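# Lift the headset by its headband with the right gripper

## Task

With right_arm, hold the headset (not its cable) motionless in the air by its headband. The headset's lowest point must sit at least about a hand's length above the table, and no part of it may stick out past the table edge. The right gripper pinches the headband and is commanded fully closed (-1); its fingers contact only the headband. Apart from the cable, nothing but the robot may touch the headset, and left_arm is allowed to. By the end, left_arm's fingers must not be on the cable. If left_arm were removed, no part of the headset may drop more than a little. The cable's loose end must not dangle below the table top, and the task fails if that end ever goes far below the table top or far beyond the table edge, whether held or not. Nothing may be knocked or placed off the table. Once all of this holds, declare the work done. Nothing other than this right-arm hold may depend on the robot to stay in place.

## Robot and tools

Robot: two 6-joint arms, left_arm and right_arm, each ending in a parallel two-finger gripper. The arm names are labels only and say nothing about which side of a camera image they appear on.

Frame: every position in the results uses one shared scene frame. The origin lies on the table surface midway between the arms, +z is up, +x points out across the table, and left_arm sits toward +y. The state line shows, for each arm, end_effector_position (metres) and end_effector_quat_wxyz. That position is the point between the finger pads, just under 1 cm behind the tips. The fingers point along the gripper's +z axis and close along its y axis. The printed hand position can be off, more so when the arm is stretched far out.

execute_actions takes "actions", a list holding one item or nothing.
- Empty list {"actions": []}: no command; returns state plus camera pictures.
- Motion: {"rows": [...], "steps": n}, n from 5 to 15 (default 15), each step 1/30 s. Each row is used for one step; if there are fewer rows than steps, the final row is held for the rest.
- Wait: {"steps": n} with no rows, n up to 300; returns after n steps counted from the previous result, and time spent replying is included.
- "pictures": true adds images to a non-empty call.
Each row is one flat list of 14 numbers covering both arms, even if only one moves: left_arm waist, shoulder, elbow, wrist pitch, wrist yaw, wrist roll, gripper opening, then the same seven for right_arm. The six joint values are absolute target angles in radians, read the same way as the Joint positions line, not offsets. Stated ranges per arm: waist -2.618 to 3.054, shoulder 0.000 to 3.142, elbow 0.000 to 3.142, wrist pitch -1.571 to 1.571, wrist yaw -1.571 to 1.571, wrist roll -2.094 to 2.094. A real stop can differ by up to 0.036 rad either way. A call is rejected (nothing sent) if a target exceeds a range end by over 0.036 rad and is further out than the last reported angle. Targets beyond a real stop are clipped to it, and the result may then say "joint sent to its limit", possibly referring to an earlier action; its absence does not prove more room exists. The opening is an absolute command from -1 (closed) to +1 (fully open).

Motion details: each joint's sent target is capped at a fixed lead over its measured angle (waist 0.202, shoulder 0.258, elbow 0.238, wrist pitch 0.573, wrist yaw and roll 0.522 rad), and targets implying a hand jump over 70 mm are scaled back, so large moves take several calls. Friction may leave a joint up to about 0.031 rad short, and smaller changes may not move it. Arms continue toward the last row while you think or wait, until everything nearly stops or a step is HELD. Each result is captured 5 steps before its action ends; those steps run afterwards. The simulation keeps running while you reply.

Result lines: Joint positions and Joint velocities list, per arm, the six joints (rad, rad/s) then the finger-pad gap (m, m/s; 0.087 m is fully open). grip_measured gives the measured opening on the command scale; each gripper may read off by about 1 mm. To hold something, command roughly 0.02 below grip_measured for a firm grip, less for a lighter one; final state must be -1 on the right gripper. Pads push up to about 20 N; closing fast can squeeze harder or even spring open. "joint command not followed" means a clearance check altered or blocked joint targets on some steps; the rest of the row still ran. HELD marks steps where all or part of your row was not sent. Joint torques are raw drive outputs with offsets and noise, unreliable as contact sensing. MOTOR HOT appears from 75 °C; at 90 °C the hot arm halts for 10 s, and at 100 °C it drops everything until cooled; such stops appear as OVER-TEMPERATURE FAULT. Avoid long heavy holds.

zoom_image: {"camera", "region": [x0, y0, x1, y1]} in pixels of that camera's latest image, origin top-left, region at most 504 by 504. Cameras: cam_high, cam_low, cam_left_wrist, cam_right_wrist, each 504x504, delivered in that order.

finished_scene: {"scene": k} with k 1 or 2 ends the current scene permanently and reports success; replying without any tool call ends everything.

Avoid: dropping or knocking items off the table, letting the cable end fall over the edge or below the table top, arms colliding or pressing each other, slamming or hard shoves, and jerky, effort-heavy motion. Brief tugs on held parts or pushes on loose items may occur, so confirm the hold is steady before finishing.

Each tool is called after "Emit:" as name([rows], argument=value, ...), one row to a line, values as JSON.

## Session

I'll start by looking at the scene.

Emit:
execute_actions(actions=[])

Scene clock: 0.00 s of 4000.00 s.
left_arm: end_effector_position=(+0.1327, +0.4974, +0.2786) grip_measured=+0.999 end_effector_quat_wxyz=(+0.450, -0.063, +0.768, +0.451) | right_arm: end_effector_position=(+0.1465, +0.1235, +0.2938) grip_measured=+0.985 end_effector_quat_wxyz=(+0.443, -0.500, +0.636, +0.386)
Joint positions: left_arm=[ 0.793  0.525  0.74  -0.405  0.064  0.716  0.087] | right_arm=[ 1.1    1.646  1.541 -0.211 -0.114  0.013  0.087]
Joint velocities: left_arm=[ 0.002  0.002  0.017 -0.007 -0.051 -0.007 -0.   ] | right_arm=[-0.007  0.017  0.037 -0.037 -0.037 -0.022 -0.   ]
Joint torques (N m, as the arm reports them, + toward a larger angle): no reading
Motor temperatures (°C, as the motors report them): left_arm=[23 26 26 26 24 25] | right_arm=[25 26 24 25 24 27]

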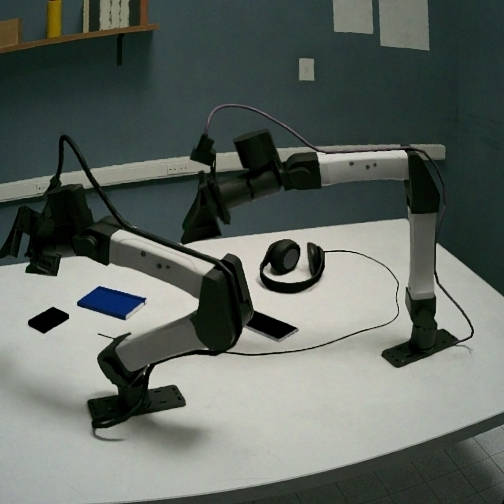

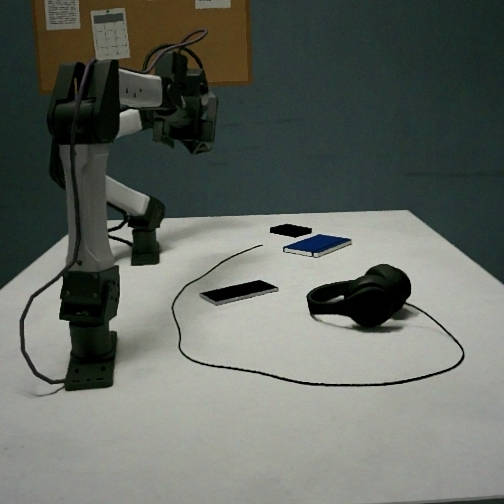

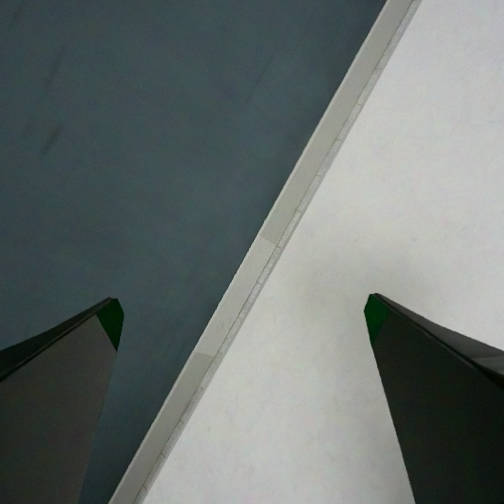

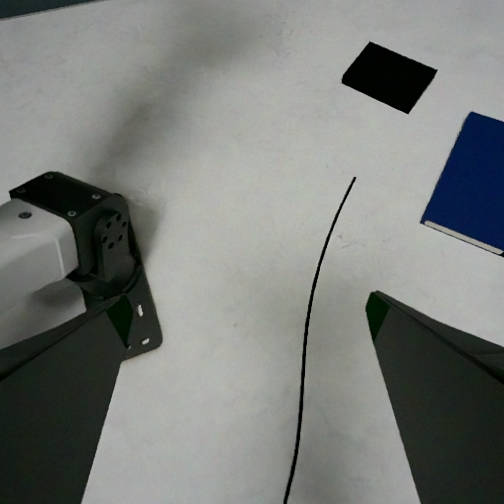

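Emit:
zoom_image(camera="cam_high", region=[230, 210, 370, 350])

Emit:
zoom_image(camera="cam_low", region=[290, 230, 440, 350])

Region (230, 210, 370, 350) of cam_high's 504x504 image, scaled by 3.600, with more detail than that image has.

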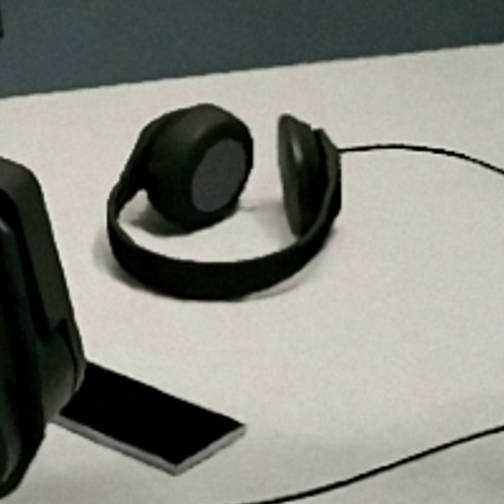

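Region (290, 230, 440, 350) of cam_low's 504x504 image, scaled by 3.360, with more detail than that image has; it fills the top 403 rows of this view, and the rest is white.

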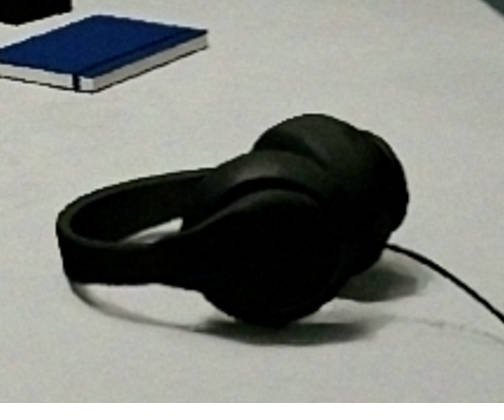

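Emit:
execute_actions([
  {"rows": [[0.793,0.525,0.74,-0.405,0.064,0.716,1,1.07,1.66,1.56,-0.26,-0.11,-0.03,1],[0.793,0.525,0.74,-0.405,0.064,0.716,1,1.03,1.68,1.59,-0.32,-0.1,-0.09,1],[0.793,0.525,0.74,-0.405,0.064,0.716,1,0.98,1.71,1.62,-0.4,-0.09,-0.16,1],[0.793,0.525,0.74,-0.405,0.064,0.716,1,0.41,2.0,2.0,-1.3,0.0,-1.0,1]], "steps": 15},
])

Scene clock: 8.03 s of 4000.00 s.
left_arm: end_effector_position=(+0.1327, +0.4974, +0.2786) grip_measured=+0.999 end_effector_quat_wxyz=(+0.450, -0.063, +0.768, +0.451) | right_arm: end_effector_position=(+0.2786, +0.0776, +0.2193) grip_measured=+0.985 end_effector_quat_wxyz=(+0.399, -0.589, +0.681, +0.176)
Joint positions: left_arm=[ 0.793  0.525  0.74  -0.405  0.064  0.716  0.087] | right_arm=[ 0.873  1.889  1.813 -0.595 -0.074 -0.356  0.087]
Joint velocities: left_arm=[ 0.007  0.002 -0.007 -0.081 -0.007 -0.022  0.   ] | right_arm=[-0.901  0.95   0.945 -1.634  0.154 -1.531  0.   ]
Joint torques (N m, as the arm reports them, + toward a larger angle): left_arm=[ 0.61  1.82  9.23  2.1  -0.01 -0.09] | right_arm=[ -1.13 -11.81   8.39   2.16   0.2    0.1 ]
Motor temperatures (°C, as the motors report them): left_arm=[23 26 27 28 24 25] | right_arm=[25 28 25 28 24 27]
Steps of this call (steps 1 to 90: nothing new was sent; then 4.70 s passed at rest; steps 91 to 100: the first 10 steps of this action). Readings (joint positions):
91: left_arm=[0.793 0.525 0.740 -0.405 0.064 0.716] | right_arm=[1.099 1.646 1.541 -0.218 -0.114 0.007]
92: left_arm=[0.793 0.525 0.740 -0.405 0.064 0.716] | right_arm=[1.091 1.648 1.547 -0.235 -0.115 -0.009]
94: left_arm=[0.793 0.525 0.740 -0.405 0.064 0.716] | right_arm=[1.049 1.680 1.594 -0.306 -0.112 -0.076]
98: left_arm=[0.793 0.525 0.740 -0.405 0.064 0.716] | right_arm=[0.935 1.817 1.742 -0.486 -0.086 -0.255]
100: the state above

Emit:
execute_actions([
  {"steps": 20},
], pictures=true)

Scene clock: 8.70 s of 4000.00 s.
left_arm: end_effector_position=(+0.1327, +0.4974, +0.2786) grip_measured=+0.999 end_effector_quat_wxyz=(+0.450, -0.063, +0.768, +0.451) | right_arm: end_effector_position=(+0.3845, -0.1763, +0.1581) grip_measured=+0.985 end_effector_quat_wxyz=(+0.128, -0.689, +0.713, -0.028)
Joint positions: left_arm=[ 0.793  0.525  0.74  -0.405  0.064  0.716  0.087] | right_arm=[ 0.401  2.007  1.976 -1.277  0.002 -0.975  0.087]
Joint velocities: left_arm=[-0.002 -0.002  0.017  0.037  0.022  0.022 -0.   ] | right_arm=[ 0.095 -0.002 -0.012 -0.168 -0.022 -0.168 -0.001]
Joint torques (N m, as the arm reports them, + toward a larger angle): left_arm=[ 0.61  1.82  9.23  2.1  -0.01 -0.09] | right_arm=[  0.4  -11.07   7.8    1.13   0.02   0.02]
Motor temperatures (°C, as the motors report them): left_arm=[23 26 27 28 24 25] | right_arm=[25 29 25 28 24 27]
Kept back: nothing.
Steps of this call (steps 1 to 5: the last 5 steps of your previous action; steps 6 to 20: the robot went on to your last target). Readings (joint positions):
1: left_arm=[0.793 0.525 0.740 -0.405 0.064 0.716] | right_arm=[0.840 1.919 1.842 -0.650 -0.069 -0.407]
2: left_arm=[0.793 0.525 0.740 -0.405 0.064 0.716] | right_arm=[0.806 1.943 1.864 -0.704 -0.064 -0.458]
4: left_arm=[0.793 0.525 0.740 -0.405 0.064 0.716] | right_arm=[0.737 1.974 1.893 -0.813 -0.054 -0.559]
8: left_arm=[0.793 0.525 0.740 -0.405 0.064 0.716] | right_arm=[0.583 2.003 1.928 -1.002 -0.040 -0.726]
20: the state above

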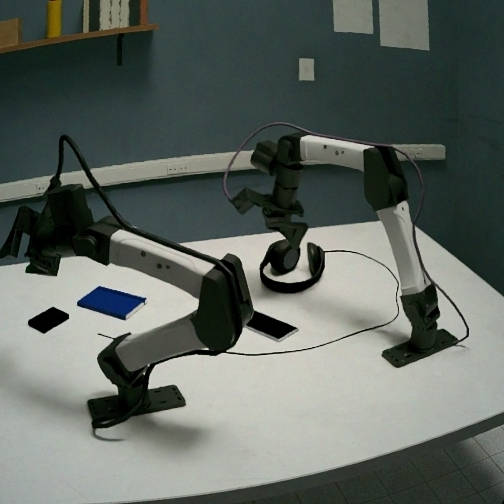

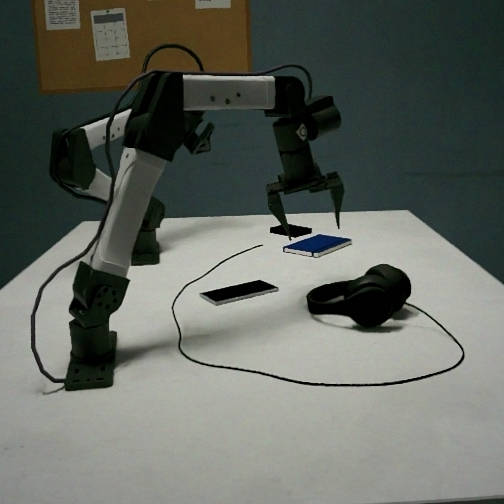

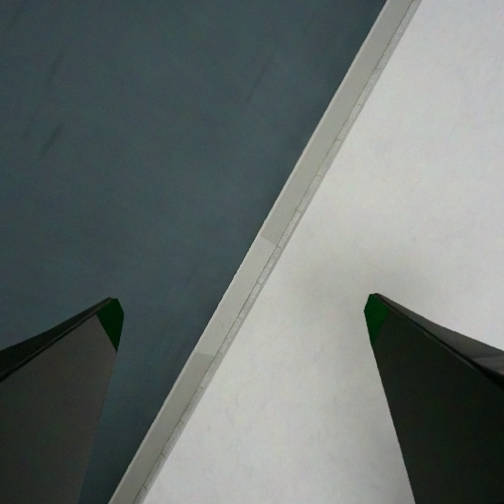

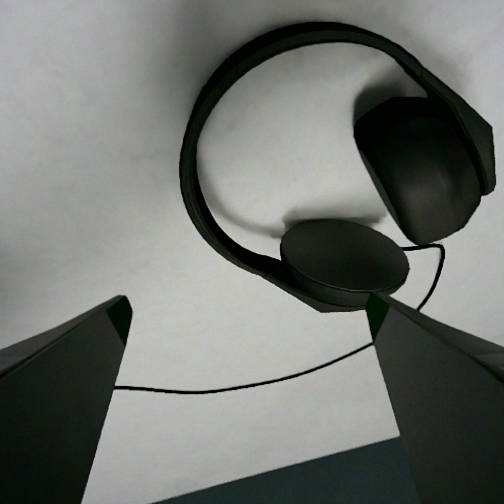

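Emit:
zoom_image(camera="cam_right_wrist", region=[160, 0, 504, 344])

Emit:
zoom_image(camera="cam_high", region=[210, 160, 360, 310])

Emit:
zoom_image(camera="cam_low", region=[240, 150, 430, 340])

Region (160, 0, 504, 344) of cam_right_wrist's 504x504 image, scaled by 1.465, with more detail than that image has.

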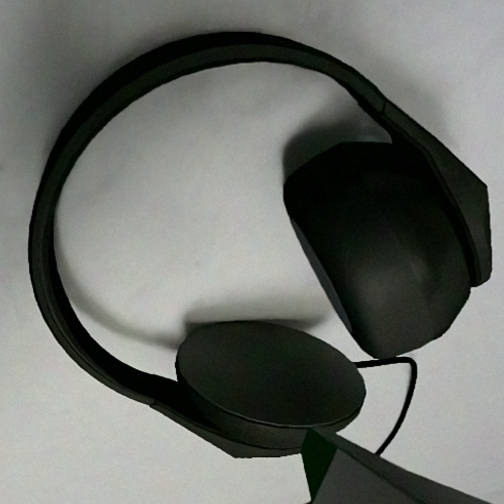

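Region (210, 160, 360, 310) of cam_high's 504x504 image, scaled by 3.360, with more detail than that image has.

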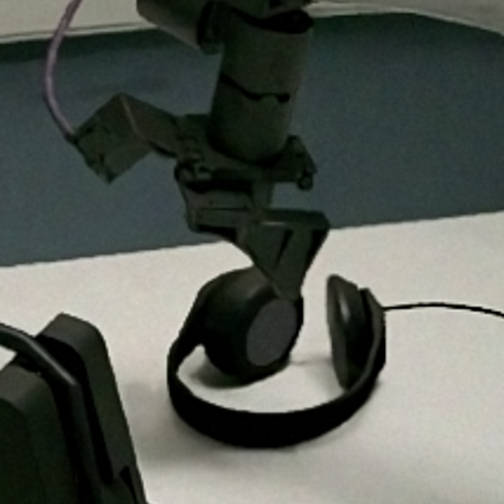

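Region (240, 150, 430, 340) of cam_low's 504x504 image, scaled by 2.653, with more detail than that image has.

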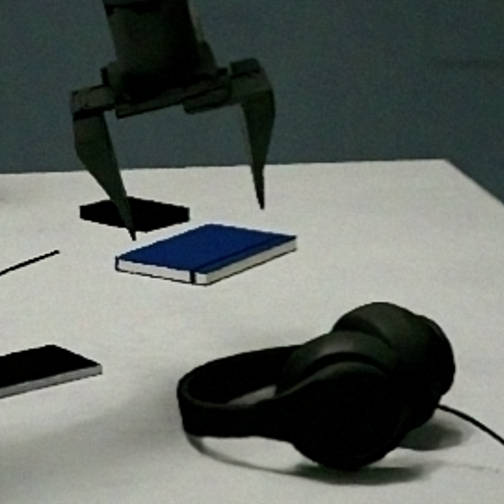

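Emit:
execute_actions([
  {"rows": [
[0.793,0.525,0.74,-0.405,0.064,0.716,1,0.406,2.008,1.978,-1.282,0.003,-0.972,0.99],
[0.793,0.525,0.74,-0.405,0.064,0.716,1,0.408,2.011,1.974,-1.273,0.007,-0.949,0.97],
[0.793,0.525,0.74,-0.405,0.064,0.716,1,0.411,2.017,1.967,-1.258,0.012,-0.912,0.92],
[0.793,0.525,0.74,-0.405,0.064,0.716,1,0.416,2.024,1.957,-1.239,0.019,-0.861,0.87],
[0.793,0.525,0.74,-0.405,0.064,0.716,1,0.422,2.033,1.945,-1.215,0.028,-0.8,0.8],
[0.793,0.525,0.74,-0.405,0.064,0.716,1,0.428,2.043,1.932,-1.189,0.038,-0.732,0.72],
[0.793,0.525,0.74,-0.405,0.064,0.716,1,0.435,2.053,1.917,-1.16,0.049,-0.657,0.64],
[0.793,0.525,0.74,-0.405,0.064,0.716,1,0.443,2.064,1.903,-1.131,0.06,-0.583,0.56],
[0.793,0.525,0.74,-0.405,0.064,0.716,1,0.45,2.075,1.888,-1.102,0.071,-0.508,0.48],
[0.793,0.525,0.74,-0.405,0.064,0.716,1,0.456,2.085,1.875,-1.076,0.081,-0.44,0.4],
[0.793,0.525,0.74,-0.405,0.064,0.716,1,0.462,2.093,1.863,-1.052,0.09,-0.379,0.33],
[0.793,0.525,0.74,-0.405,0.064,0.716,1,0.467,2.101,1.853,-1.033,0.097,-0.328,0.28],
[0.793,0.525,0.74,-0.405,0.064,0.716,1,0.47,2.106,1.846,-1.018,0.102,-0.291,0.23],
[0.793,0.525,0.74,-0.405,0.064,0.716,1,0.472,2.109,1.842,-1.009,0.106,-0.268,0.21],
[0.793,0.525,0.74,-0.405,0.064,0.716,1,0.473,2.11,1.84,-1.006,0.107,-0.26,0.2]
], "steps": 15},
])

Emit:
execute_actions([
  {"steps": 20},
], pictures=true)

Scene clock: 20.13 s of 4000.00 s.
left_arm: end_effector_position=(+0.1327, +0.4974, +0.2786) grip_measured=+0.999 end_effector_quat_wxyz=(+0.450, -0.063, +0.768, +0.451) | right_arm: end_effector_position=(+0.3821, -0.1620, +0.1296) grip_measured=+0.441 end_effector_quat_wxyz=(+0.131, -0.590, +0.796, -0.026)
Joint positions: left_arm=[ 0.793  0.525  0.74  -0.405  0.064  0.716  0.087] | right_arm=[ 0.429  2.046  1.922 -1.182  0.039 -0.69   0.063]
Joint velocities: left_arm=[ 0.012 -0.002 -0.007  0.066 -0.007 -0.081 -0.001] | right_arm=[ 0.217  0.388 -0.418  0.725  0.242  1.722 -0.073]
Joint torques (N m, as the arm reports them, + toward a larger angle): left_arm=[ 0.61  1.83  9.23  2.1  -0.01 -0.09] | right_arm=[ 1.08 -9.28  4.37  1.14  0.15  0.02]
Motor temperatures (°C, as the motors report them): left_arm=[23 26 28 30 24 25] | right_arm=[25 33 27 27 24 27]
Steps of this call (steps 1 to 30: the robot went on to your last target; steps 31 to 90: nothing new was sent; then 8.10 s passed at rest; steps 91 to 100: the first 10 steps of this action). Readings (joint positions):
91: left_arm=[0.793 0.525 0.740 -0.405 0.064 0.716] | right_arm=[0.405 2.007 1.976 -1.295 0.002 -0.993]
92: left_arm=[0.793 0.525 0.740 -0.405 0.064 0.716] | right_arm=[0.405 2.007 1.976 -1.295 0.002 -0.987]
94: left_arm=[0.793 0.525 0.740 -0.405 0.064 0.716] | right_arm=[0.405 2.009 1.976 -1.288 0.003 -0.956]
98: left_arm=[0.793 0.525 0.740 -0.405 0.064 0.716] | right_arm=[0.415 2.024 1.950 -1.226 0.023 -0.802]
100: the state above

Scene clock: 20.80 s of 4000.00 s.
left_arm: end_effector_position=(+0.1327, +0.4974, +0.2786) grip_measured=+0.999 end_effector_quat_wxyz=(+0.450, -0.063, +0.768, +0.451) | right_arm: end_effector_position=(+0.3800, -0.1364, +0.0785) grip_measured=+0.200 end_effector_quat_wxyz=(+0.139, -0.425, +0.894, -0.023)
Joint positions: left_arm=[ 0.793  0.525  0.74  -0.405  0.064  0.716  0.087] | right_arm=[ 0.468  2.124  1.844 -1.024  0.097 -0.271  0.053]
Joint velocities: left_arm=[ 0.002 -0.002 -0.017 -0.022 -0.007 -0.007 -0.   ] | right_arm=[ 0.002  0.017 -0.022 -0.051 -0.022 -0.037  0.001]
Joint torques (N m, as the arm reports them, + toward a larger angle): left_arm=[ 0.61  1.82  9.23  2.11 -0.01 -0.08] | right_arm=[  0.32 -12.91   5.66   1.32   0.2    0.09]
Motor temperatures (°C, as the motors report them): left_arm=[23 26 28 30 24 25] | right_arm=[25 33 27 27 24 27]
Kept back: nothing.
Steps of this call (steps 1 to 5: the last 5 steps of your previous action; steps 6 to 20: the robot went on to your last target). Readings (joint positions):
1: left_arm=[0.793 0.525 0.740 -0.405 0.064 0.716] | right_arm=[0.437 2.059 1.907 -1.158 0.047 -0.632]
2: left_arm=[0.793 0.525 0.740 -0.405 0.064 0.716] | right_arm=[0.445 2.073 1.892 -1.136 0.055 -0.574]
4: left_arm=[0.793 0.525 0.740 -0.405 0.064 0.716] | right_arm=[0.459 2.100 1.866 -1.098 0.068 -0.472]
8: left_arm=[0.793 0.525 0.740 -0.405 0.064 0.716] | right_arm=[0.468 2.125 1.844 -1.059 0.084 -0.350]
20: the state above

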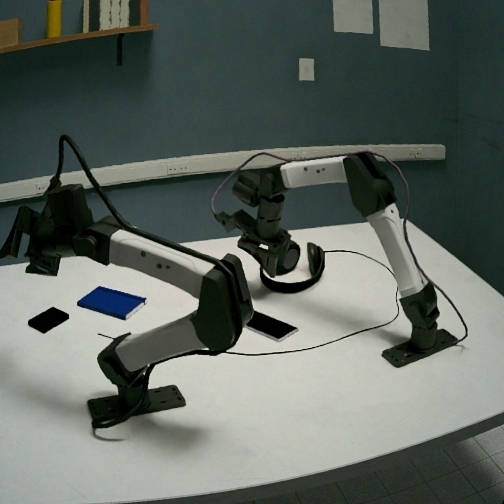

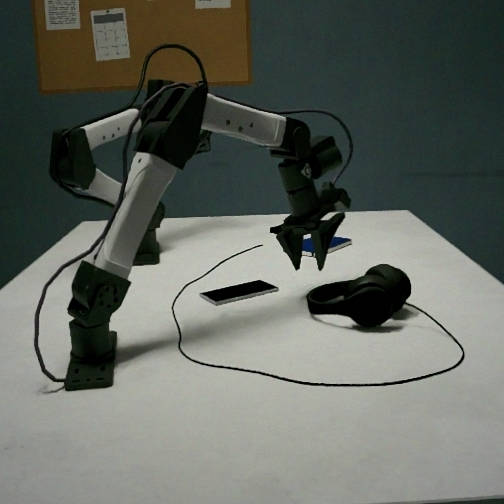

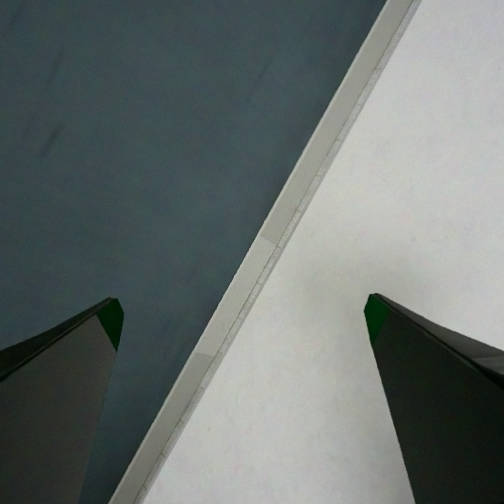

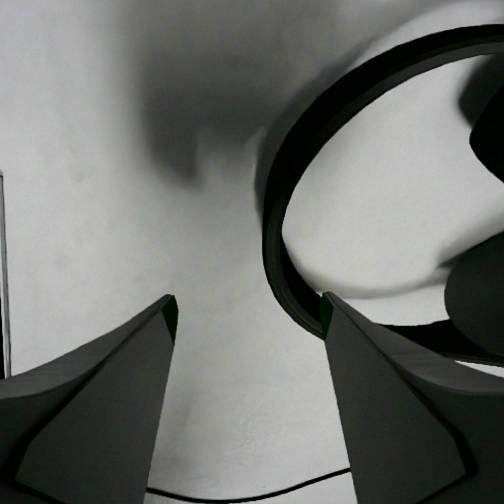

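Emit:
zoom_image(camera="cam_right_wrist", region=[150, 100, 400, 350])

Emit:
zoom_image(camera="cam_low", region=[260, 200, 420, 340])

Region (150, 100, 400, 350) of cam_right_wrist's 504x504 image, scaled by 2.016, with more detail than that image has.

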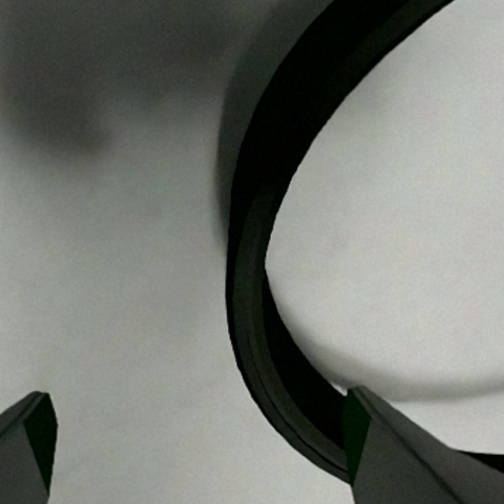

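Region (260, 200, 420, 340) of cam_low's 504x504 image, scaled by 3.150, with more detail than that image has; it fills the top 441 rows of this view, and the rest is white.

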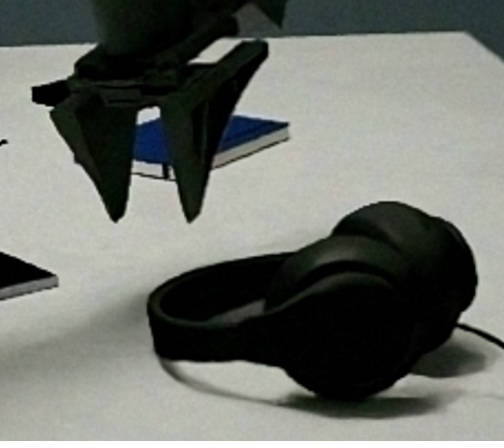

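Emit:
execute_actions([
  {"rows": [
[0.793,0.525,0.74,-0.405,0.064,0.716,1,0.468,2.11,1.838,-0.995,0.105,-0.265,0.2],
[0.793,0.525,0.74,-0.405,0.064,0.716,1,0.464,2.112,1.833,-0.98,0.105,-0.27,0.2],
[0.793,0.525,0.74,-0.405,0.064,0.716,1,0.46,2.114,1.824,-0.96,0.105,-0.275,0.2],
[0.793,0.525,0.74,-0.405,0.064,0.716,1,0.456,2.117,1.812,-0.938,0.105,-0.28,0.2],
[0.793,0.525,0.74,-0.405,0.064,0.716,1,0.452,2.12,1.797,-0.914,0.105,-0.285,0.2],
[0.793,0.525,0.74,-0.405,0.064,0.716,1,0.448,2.124,1.781,-0.888,0.105,-0.29,0.2],
[0.793,0.525,0.74,-0.405,0.064,0.716,1,0.444,2.129,1.763,-0.862,0.105,-0.295,0.2],
[0.793,0.525,0.74,-0.405,0.064,0.716,1,0.44,2.133,1.745,-0.838,0.105,-0.3,0.2],
[0.793,0.525,0.74,-0.405,0.064,0.716,1,0.437,2.138,1.727,-0.816,0.105,-0.304,0.2],
[0.793,0.525,0.74,-0.405,0.064,0.716,1,0.434,2.142,1.711,-0.797,0.105,-0.307,0.2],
[0.793,0.525,0.74,-0.405,0.064,0.716,1,0.431,2.145,1.696,-0.782,0.105,-0.31,0.2],
[0.793,0.525,0.74,-0.405,0.064,0.716,1,0.429,2.148,1.684,-0.772,0.105,-0.31,0.2],
[0.793,0.525,0.74,-0.405,0.064,0.716,1,0.427,2.15,1.675,-0.765,0.105,-0.31,0.2],
[0.793,0.525,0.74,-0.405,0.064,0.716,1,0.426,2.151,1.67,-0.762,0.105,-0.31,0.2],
[0.793,0.525,0.74,-0.405,0.064,0.716,1,0.425,2.152,1.668,-0.762,0.105,-0.31,0.2]
], "steps": 15},
])

Emit:
execute_actions([
  {"steps": 16},
], pictures=true)

Scene clock: 23.17 s of 4000.00 s.
left_arm: end_effector_position=(+0.1327, +0.4974, +0.2786) grip_measured=+0.999 end_effector_quat_wxyz=(+0.450, -0.063, +0.768, +0.451) | right_arm: end_effector_position=(+0.3921, -0.1368, +0.0576) grip_measured=+0.200 end_effector_quat_wxyz=(+0.161, -0.424, +0.891, -0.022)
Joint positions: left_arm=[ 0.793  0.525  0.74  -0.405  0.064  0.716  0.087] | right_arm=[ 0.453  2.126  1.758 -0.891  0.097 -0.288  0.053]
Joint velocities: left_arm=[-0.002 -0.002 -0.007  0.051 -0.022 -0.007 -0.001] | right_arm=[-0.139  0.046 -0.52   0.52  -0.051 -0.125 -0.   ]
Joint torques (N m, as the arm reports them, + toward a larger angle): left_arm=[ 0.6   1.83  9.22  2.1  -0.01 -0.09] | right_arm=[ -0.77 -10.52   5.13   1.29   0.19  -0.02]
Motor temperatures (°C, as the motors report them): left_arm=[23 26 29 30 24 25] | right_arm=[25 34 27 27 24 27]
Steps of this call (steps 1 to 30: the robot went on to your last target; steps 31 to 61: nothing new was sent; steps 62 to 71: the first 10 steps of this action). Readings (joint positions):
62: left_arm=[0.793 0.525 0.740 -0.405 0.064 0.716] | right_arm=[0.468 2.124 1.844 -1.022 0.097 -0.265]
63: left_arm=[0.793 0.525 0.740 -0.405 0.064 0.716] | right_arm=[0.468 2.124 1.844 -1.019 0.097 -0.265]
65: left_arm=[0.793 0.525 0.740 -0.405 0.064 0.716] | right_arm=[0.468 2.124 1.841 -1.002 0.097 -0.268]
69: left_arm=[0.793 0.525 0.740 -0.405 0.064 0.716] | right_arm=[0.462 2.124 1.794 -0.929 0.097 -0.280]
71: the state above

Scene clock: 23.70 s of 4000.00 s.
left_arm: end_effector_position=(+0.1327, +0.4974, +0.2786) grip_measured=+0.999 end_effector_quat_wxyz=(+0.450, -0.063, +0.768, +0.451) | right_arm: end_effector_position=(+0.3980, -0.1452, +0.0252) grip_measured=+0.200 end_effector_quat_wxyz=(+0.158, -0.422, +0.892, -0.026)
Joint positions: left_arm=[ 0.793  0.525  0.74  -0.405  0.064  0.716  0.087] | right_arm=[ 0.432  2.158  1.676 -0.783  0.097 -0.305  0.053]
Joint velocities: left_arm=[-0.002 -0.032 -0.017  0.022 -0.007 -0.037 -0.   ] | right_arm=[-0.002 -0.002 -0.002  0.037 -0.007 -0.081  0.   ]
Joint torques (N m, as the arm reports them, + toward a larger angle): left_arm=[ 0.61  1.82  9.23  2.1  -0.01 -0.09] | right_arm=[ -0.56 -12.28   5.46   1.39   0.2   -0.04]
Motor temperatures (°C, as the motors report them): left_arm=[23 26 29 30 24 25] | right_arm=[25 35 27 27 24 27]
Kept back: nothing.
Steps of this call (steps 1 to 5: the last 5 steps of your previous action; steps 6 to 16: the robot went on to your last target). Readings (joint positions):
1: left_arm=[0.793 0.525 0.740 -0.405 0.064 0.716] | right_arm=[0.449 2.129 1.740 -0.872 0.097 -0.291]
2: left_arm=[0.793 0.525 0.740 -0.405 0.064 0.716] | right_arm=[0.444 2.134 1.724 -0.856 0.097 -0.294]
4: left_arm=[0.793 0.525 0.740 -0.405 0.064 0.716] | right_arm=[0.437 2.144 1.698 -0.830 0.097 -0.298]
8: left_arm=[0.793 0.525 0.740 -0.405 0.064 0.716] | right_arm=[0.432 2.158 1.677 -0.807 0.097 -0.303]
16: the state above

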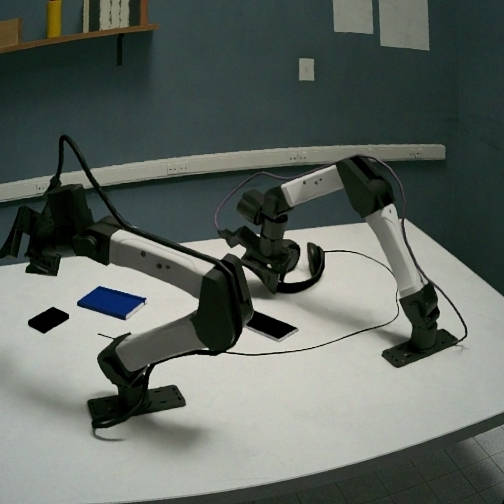

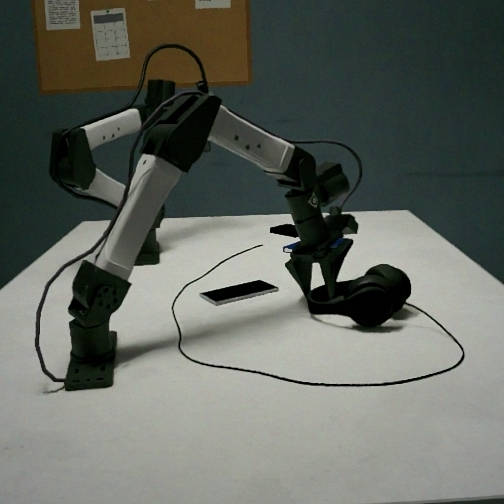

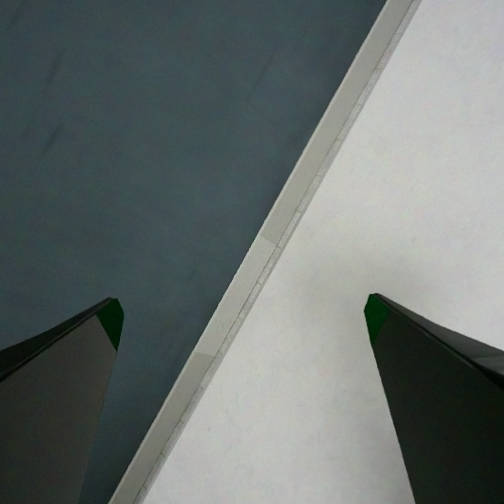

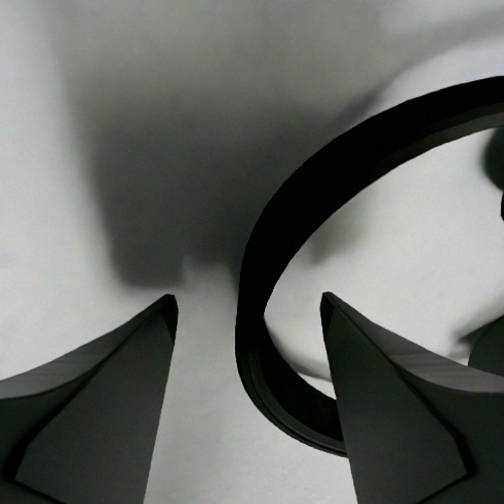

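Emit:
zoom_image(camera="cam_high", region=[230, 220, 330, 310])

Emit:
zoom_image(camera="cam_low", region=[275, 235, 375, 330])

Region (230, 220, 330, 310) of cam_high's 504x504 image, scaled by 5.040, with more detail than that image has; it fills the top 454 rows of this view, and the rest is white.

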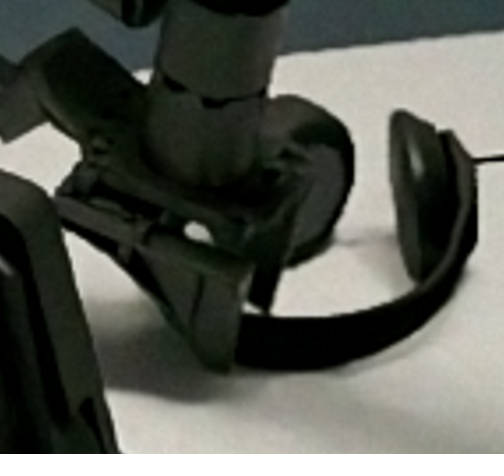

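Region (275, 235, 375, 330) of cam_low's 504x504 image, scaled by 5.040, with more detail than that image has; it fills the top 479 rows of this view, and the rest is white.

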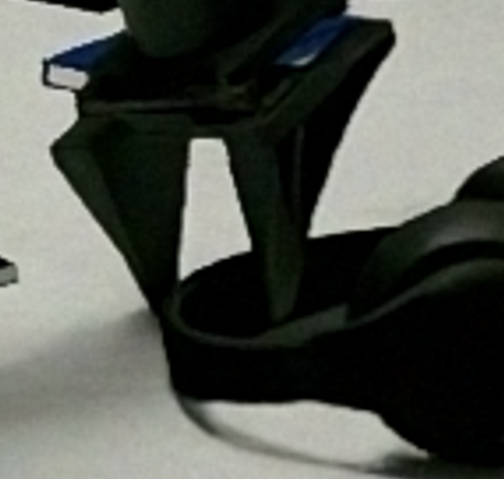

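Emit:
execute_actions([
  {"rows": [
[0.793,0.525,0.74,-0.405,0.064,0.716,1,0.425,2.152,1.665,-0.757,0.105,-0.31,0.15],
[0.793,0.525,0.74,-0.405,0.064,0.716,1,0.425,2.152,1.662,-0.752,0.105,-0.31,0.09],
[0.793,0.525,0.74,-0.405,0.064,0.716,1,0.425,2.152,1.658,-0.748,0.105,-0.31,0.03],
[0.793,0.525,0.74,-0.405,0.064,0.716,1,0.425,2.152,1.654,-0.744,0.105,-0.31,-0.03],
[0.793,0.525,0.74,-0.405,0.064,0.716,1,0.425,2.152,1.65,-0.74,0.105,-0.31,-0.09],
[0.793,0.525,0.74,-0.405,0.064,0.716,1,0.425,2.152,1.646,-0.736,0.105,-0.31,-0.15],
[0.793,0.525,0.74,-0.405,0.064,0.716,1,0.425,2.152,1.642,-0.732,0.105,-0.31,-0.21],
[0.793,0.525,0.74,-0.405,0.064,0.716,1,0.425,2.152,1.638,-0.729,0.105,-0.31,-0.27],
[0.793,0.525,0.74,-0.405,0.064,0.716,1,0.425,2.152,1.635,-0.727,0.105,-0.31,-0.33],
[0.793,0.525,0.74,-0.405,0.064,0.716,1,0.425,2.152,1.632,-0.727,0.105,-0.31,-0.38],
[0.793,0.525,0.74,-0.405,0.064,0.716,1,0.425,2.152,1.63,-0.727,0.105,-0.31,-0.42],
[0.793,0.525,0.74,-0.405,0.064,0.716,1,0.425,2.152,1.63,-0.727,0.105,-0.31,-0.45]
], "steps": 15},
])

Emit:
execute_actions([
  {"steps": 8},
], pictures=true)

Scene clock: 24.97 s of 4000.00 s.
left_arm: end_effector_position=(+0.1327, +0.4974, +0.2786) grip_measured=+0.999 end_effector_quat_wxyz=(+0.450, -0.063, +0.768, +0.451) | right_arm: end_effector_position=(+0.3982, -0.1451, +0.0197) grip_measured=-0.353 end_effector_quat_wxyz=(+0.161, -0.422, +0.892, -0.025)
Joint positions: left_arm=[ 0.793  0.525  0.74  -0.405  0.064  0.716  0.087] | right_arm=[ 0.432  2.158  1.653 -0.752  0.097 -0.306  0.028]
Joint velocities: left_arm=[-0.002  0.012 -0.017  0.037 -0.007 -0.007  0.   ] | right_arm=[ 0.017 -0.002 -0.12  -0.007  0.066  0.007 -0.046]
Joint torques (N m, as the arm reports them, + toward a larger angle): left_arm=[ 0.59  1.82  9.24  2.1  -0.01 -0.09] | right_arm=[ -0.41 -12.43   5.11   1.46   0.2   -0.03]
Motor temperatures (°C, as the motors report them): left_arm=[23 26 29 30 24 25] | right_arm=[25 35 27 27 24 27]
Steps of this call (steps 1 to 15: the robot went on to your last target; steps 16 to 28: nothing new was sent; steps 29 to 38: the first 10 steps of this action). Readings (joint positions):
29: left_arm=[0.793 0.525 0.740 -0.405 0.064 0.716] | right_arm=[0.432 2.158 1.676 -0.779 0.097 -0.306]
30: left_arm=[0.793 0.525 0.740 -0.405 0.064 0.716] | right_arm=[0.432 2.158 1.676 -0.778 0.097 -0.306]
32: left_arm=[0.793 0.525 0.740 -0.405 0.064 0.716] | right_arm=[0.432 2.158 1.676 -0.773 0.097 -0.306]
36: left_arm=[0.793 0.525 0.740 -0.405 0.064 0.716] | right_arm=[0.432 2.158 1.662 -0.756 0.097 -0.306]
38: the state above

Scene clock: 25.23 s of 4000.00 s.
left_arm: end_effector_position=(+0.1327, +0.4974, +0.2786) grip_measured=+0.999 end_effector_quat_wxyz=(+0.450, -0.063, +0.768, +0.451) | right_arm: end_effector_position=(+0.3970, -0.1459, +0.0173) grip_measured=-0.450 end_effector_quat_wxyz=(+0.159, -0.422, +0.892, -0.025)
Joint positions: left_arm=[ 0.793  0.525  0.74  -0.405  0.064  0.716  0.087] | right_arm=[ 0.432  2.158  1.644 -0.747  0.097 -0.306  0.024]
Joint velocities: left_arm=[-0.007  0.002  0.002 -0.022 -0.007 -0.066 -0.   ] | right_arm=[-0.007 -0.007 -0.012 -0.007 -0.037 -0.081 -0.001]
Joint torques (N m, as the arm reports them, + toward a larger angle): left_arm=[ 0.6   1.82  9.22  2.11 -0.01 -0.09] | right_arm=[ -0.42 -12.21   4.91   1.42   0.2    0.02]
Motor temperatures (°C, as the motors report them): left_arm=[23 26 29 30 24 25] | right_arm=[25 35 27 27 24 27]
Kept back: nothing.
Steps of this call (steps 1 to 5: the last 5 steps of your previous action; steps 6 to 8: the robot went on to your last target). Readings (joint positions):
1: left_arm=[0.793 0.525 0.740 -0.405 0.064 0.716] | right_arm=[0.432 2.158 1.649 -0.751 0.097 -0.306]
2: left_arm=[0.793 0.525 0.740 -0.405 0.064 0.716] | right_arm=[0.432 2.158 1.646 -0.751 0.097 -0.306]
4: left_arm=[0.793 0.525 0.740 -0.405 0.064 0.716] | right_arm=[0.432 2.158 1.644 -0.750 0.097 -0.306]
8: the state above

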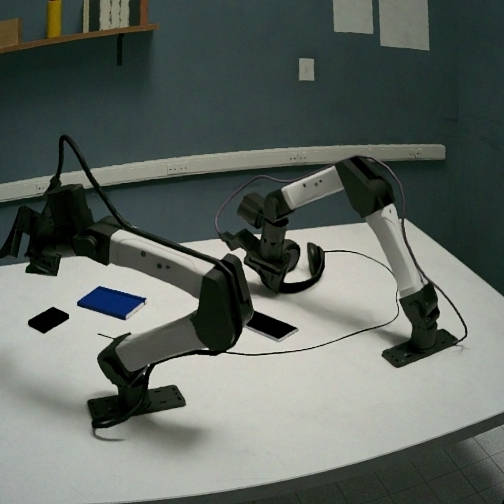

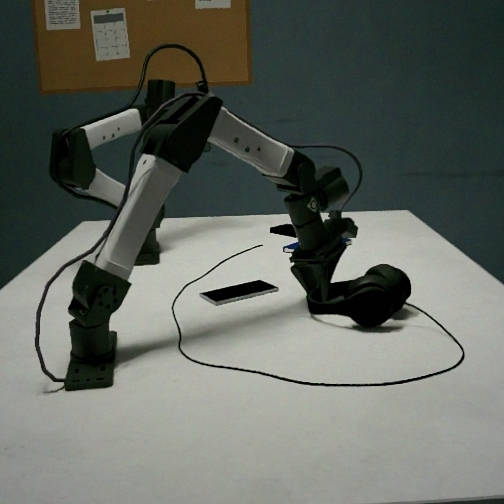

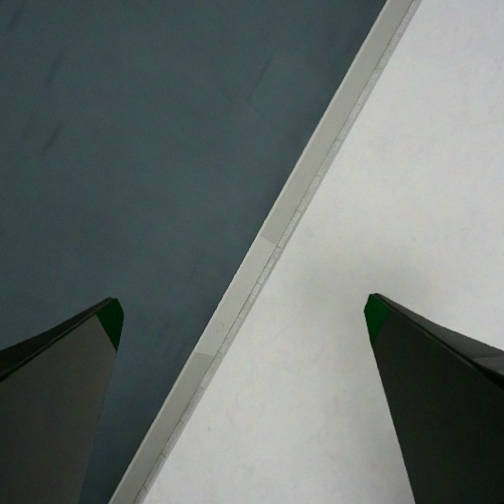

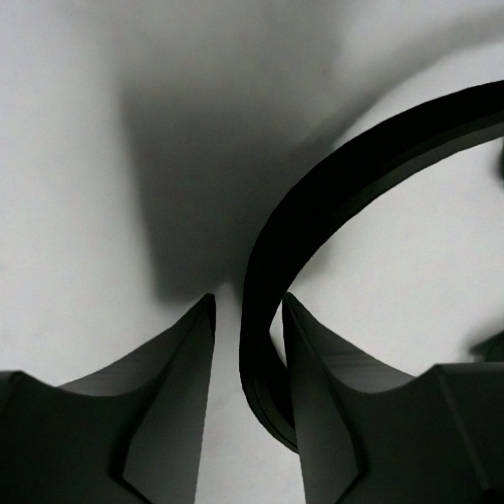

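Emit:
execute_actions([
  {"rows": [
[0.793,0.525,0.74,-0.405,0.064,0.716,1,0.425,2.152,1.624,-0.722,0.105,-0.31,-0.47],
[0.793,0.525,0.74,-0.405,0.064,0.716,1,0.425,2.152,1.62,-0.718,0.105,-0.31,-0.49],
[0.793,0.525,0.74,-0.405,0.064,0.716,1,0.425,2.152,1.617,-0.716,0.105,-0.31,-0.51],
[0.793,0.525,0.74,-0.405,0.064,0.716,1,0.425,2.152,1.617,-0.716,0.105,-0.31,-0.53],
[0.793,0.525,0.74,-0.405,0.064,0.716,1,0.425,2.152,1.617,-0.716,0.105,-0.31,-0.56],
[0.793,0.525,0.74,-0.405,0.064,0.716,1,0.425,2.152,1.617,-0.716,0.105,-0.31,-0.59],
[0.793,0.525,0.74,-0.405,0.064,0.716,1,0.425,2.152,1.617,-0.716,0.105,-0.31,-0.62],
[0.793,0.525,0.74,-0.405,0.064,0.716,1,0.425,2.152,1.617,-0.716,0.105,-0.31,-0.65],
[0.793,0.525,0.74,-0.405,0.064,0.716,1,0.425,2.152,1.617,-0.716,0.105,-0.31,-0.68],
[0.793,0.525,0.74,-0.405,0.064,0.716,1,0.425,2.152,1.617,-0.716,0.105,-0.31,-0.71],
[0.793,0.525,0.74,-0.405,0.064,0.716,1,0.425,2.152,1.617,-0.716,0.105,-0.31,-0.74],
[0.793,0.525,0.74,-0.405,0.064,0.716,1,0.425,2.152,1.617,-0.716,0.105,-0.31,-0.77],
[0.793,0.525,0.74,-0.405,0.064,0.716,1,0.425,2.152,1.617,-0.716,0.105,-0.31,-0.8],
[0.793,0.525,0.74,-0.405,0.064,0.716,1,0.425,2.152,1.617,-0.716,0.105,-0.31,-0.83],
[0.793,0.525,0.74,-0.405,0.064,0.716,1,0.425,2.152,1.617,-0.716,0.105,-0.31,-0.86]
], "steps": 15},
])

Emit:
execute_actions([
  {"rows": [
[0.793,0.525,0.74,-0.405,0.064,0.716,1,0.425,2.152,1.625,-0.716,0.105,-0.31,-0.89],
[0.793,0.525,0.74,-0.405,0.064,0.716,1,0.425,2.152,1.625,-0.716,0.105,-0.31,-0.93],
[0.793,0.525,0.74,-0.405,0.064,0.716,1,0.425,2.152,1.625,-0.716,0.105,-0.31,-0.97],
[0.793,0.525,0.74,-0.405,0.064,0.716,1,0.425,2.152,1.625,-0.716,0.105,-0.31,-1]
], "steps": 11},
], pictures=true)

Scene clock: 26.13 s of 4000.00 s.
left_arm: end_effector_position=(+0.1327, +0.4974, +0.2786) grip_measured=+0.999 end_effector_quat_wxyz=(+0.450, -0.063, +0.768, +0.451) | right_arm: end_effector_position=(+0.3970, -0.1470, +0.0145) grip_measured=-0.695 end_effector_quat_wxyz=(+0.160, -0.422, +0.892, -0.028)
Joint positions: left_arm=[ 0.793  0.525  0.74  -0.405  0.064  0.716  0.087] | right_arm=[ 0.432  2.158  1.631 -0.733  0.102 -0.306  0.013]
Joint velocities: left_arm=[ 0.002 -0.012  0.002 -0.022 -0.051 -0.037 -0.001] | right_arm=[-0.002 -0.027 -0.002  0.037  0.022  0.037 -0.027]
Joint torques (N m, as the arm reports them, + toward a larger angle): left_arm=[ 0.6   1.82  9.23  2.11 -0.01 -0.09] | right_arm=[ -0.29 -12.39   4.94   1.34   0.06  -0.05]
Motor temperatures (°C, as the motors report them): left_arm=[23 26 29 30 24 25] | right_arm=[25 36 27 27 24 27]
Steps of this call (steps 1 to 15: the robot went on to your last target; steps 16 to 17: nothing new was sent; steps 18 to 27: the first 10 steps of this action). Readings (joint positions):
18: left_arm=[0.793 0.525 0.740 -0.405 0.064 0.716] | right_arm=[0.432 2.158 1.644 -0.744 0.097 -0.306]
19: left_arm=[0.793 0.525 0.740 -0.405 0.064 0.716] | right_arm=[0.432 2.158 1.644 -0.742 0.097 -0.306]
21: left_arm=[0.793 0.525 0.740 -0.405 0.064 0.716] | right_arm=[0.432 2.158 1.640 -0.737 0.097 -0.306]
25: left_arm=[0.793 0.525 0.740 -0.405 0.064 0.716] | right_arm=[0.432 2.158 1.631 -0.735 0.098 -0.306]
27: the state above

Scene clock: 26.50 s of 4000.00 s.
left_arm: end_effector_position=(+0.1327, +0.4974, +0.2786) grip_measured=+0.999 end_effector_quat_wxyz=(+0.450, -0.063, +0.768, +0.451) | right_arm: end_effector_position=(+0.3990, -0.1465, +0.0149) grip_measured=-0.827 end_effector_quat_wxyz=(+0.164, -0.422, +0.891, -0.028)
Joint positions: left_arm=[ 0.793  0.525  0.74  -0.405  0.064  0.716  0.087] | right_arm=[ 0.431  2.158  1.631 -0.725  0.104 -0.308  0.008]
Joint velocities: left_arm=[ 0.022 -0.007  0.002  0.007 -0.022 -0.007  0.001] | right_arm=[-0.032 -0.002 -0.007 -0.022 -0.066 -0.051 -0.001]
Joint torques (N m, as the arm reports them, + toward a larger angle): left_arm=[ 0.59  1.82  9.25  2.11 -0.01 -0.09] | right_arm=[ -0.32 -12.27   5.66   1.39   0.11   0.04]
Motor temperatures (°C, as the motors report them): left_arm=[23 26 29 31 24 25] | right_arm=[25 36 27 27 24 27]
Steps of this call (steps 1 to 5: the last 5 steps of your previous action; steps 6 to 11: the first 6 steps of this action). Readings (joint positions):
6: left_arm=[0.793 0.525 0.740 -0.405 0.064 0.716] | right_arm=[0.431 2.158 1.631 -0.729 0.105 -0.307]
7: left_arm=[0.793 0.525 0.740 -0.405 0.064 0.716] | right_arm=[0.431 2.158 1.631 -0.725 0.104 -0.308]
9: left_arm=[0.793 0.525 0.740 -0.405 0.064 0.716] | right_arm=[0.431 2.158 1.631 -0.725 0.104 -0.308]
11: the state above

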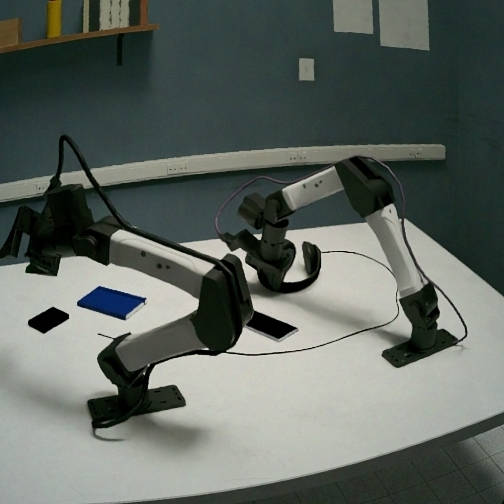

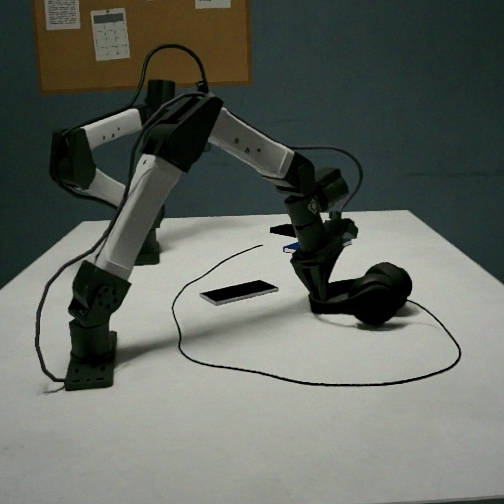

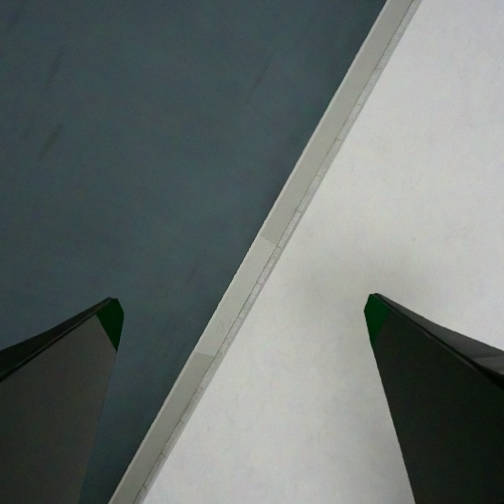

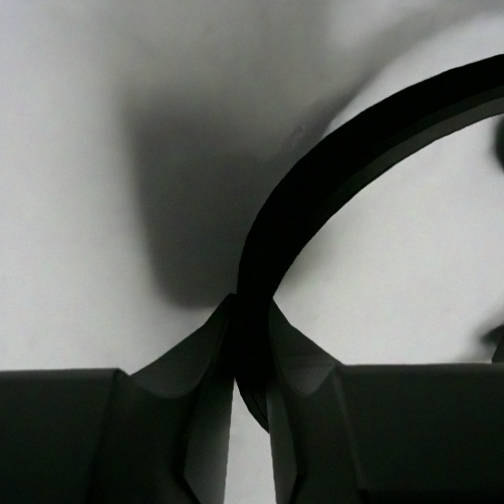

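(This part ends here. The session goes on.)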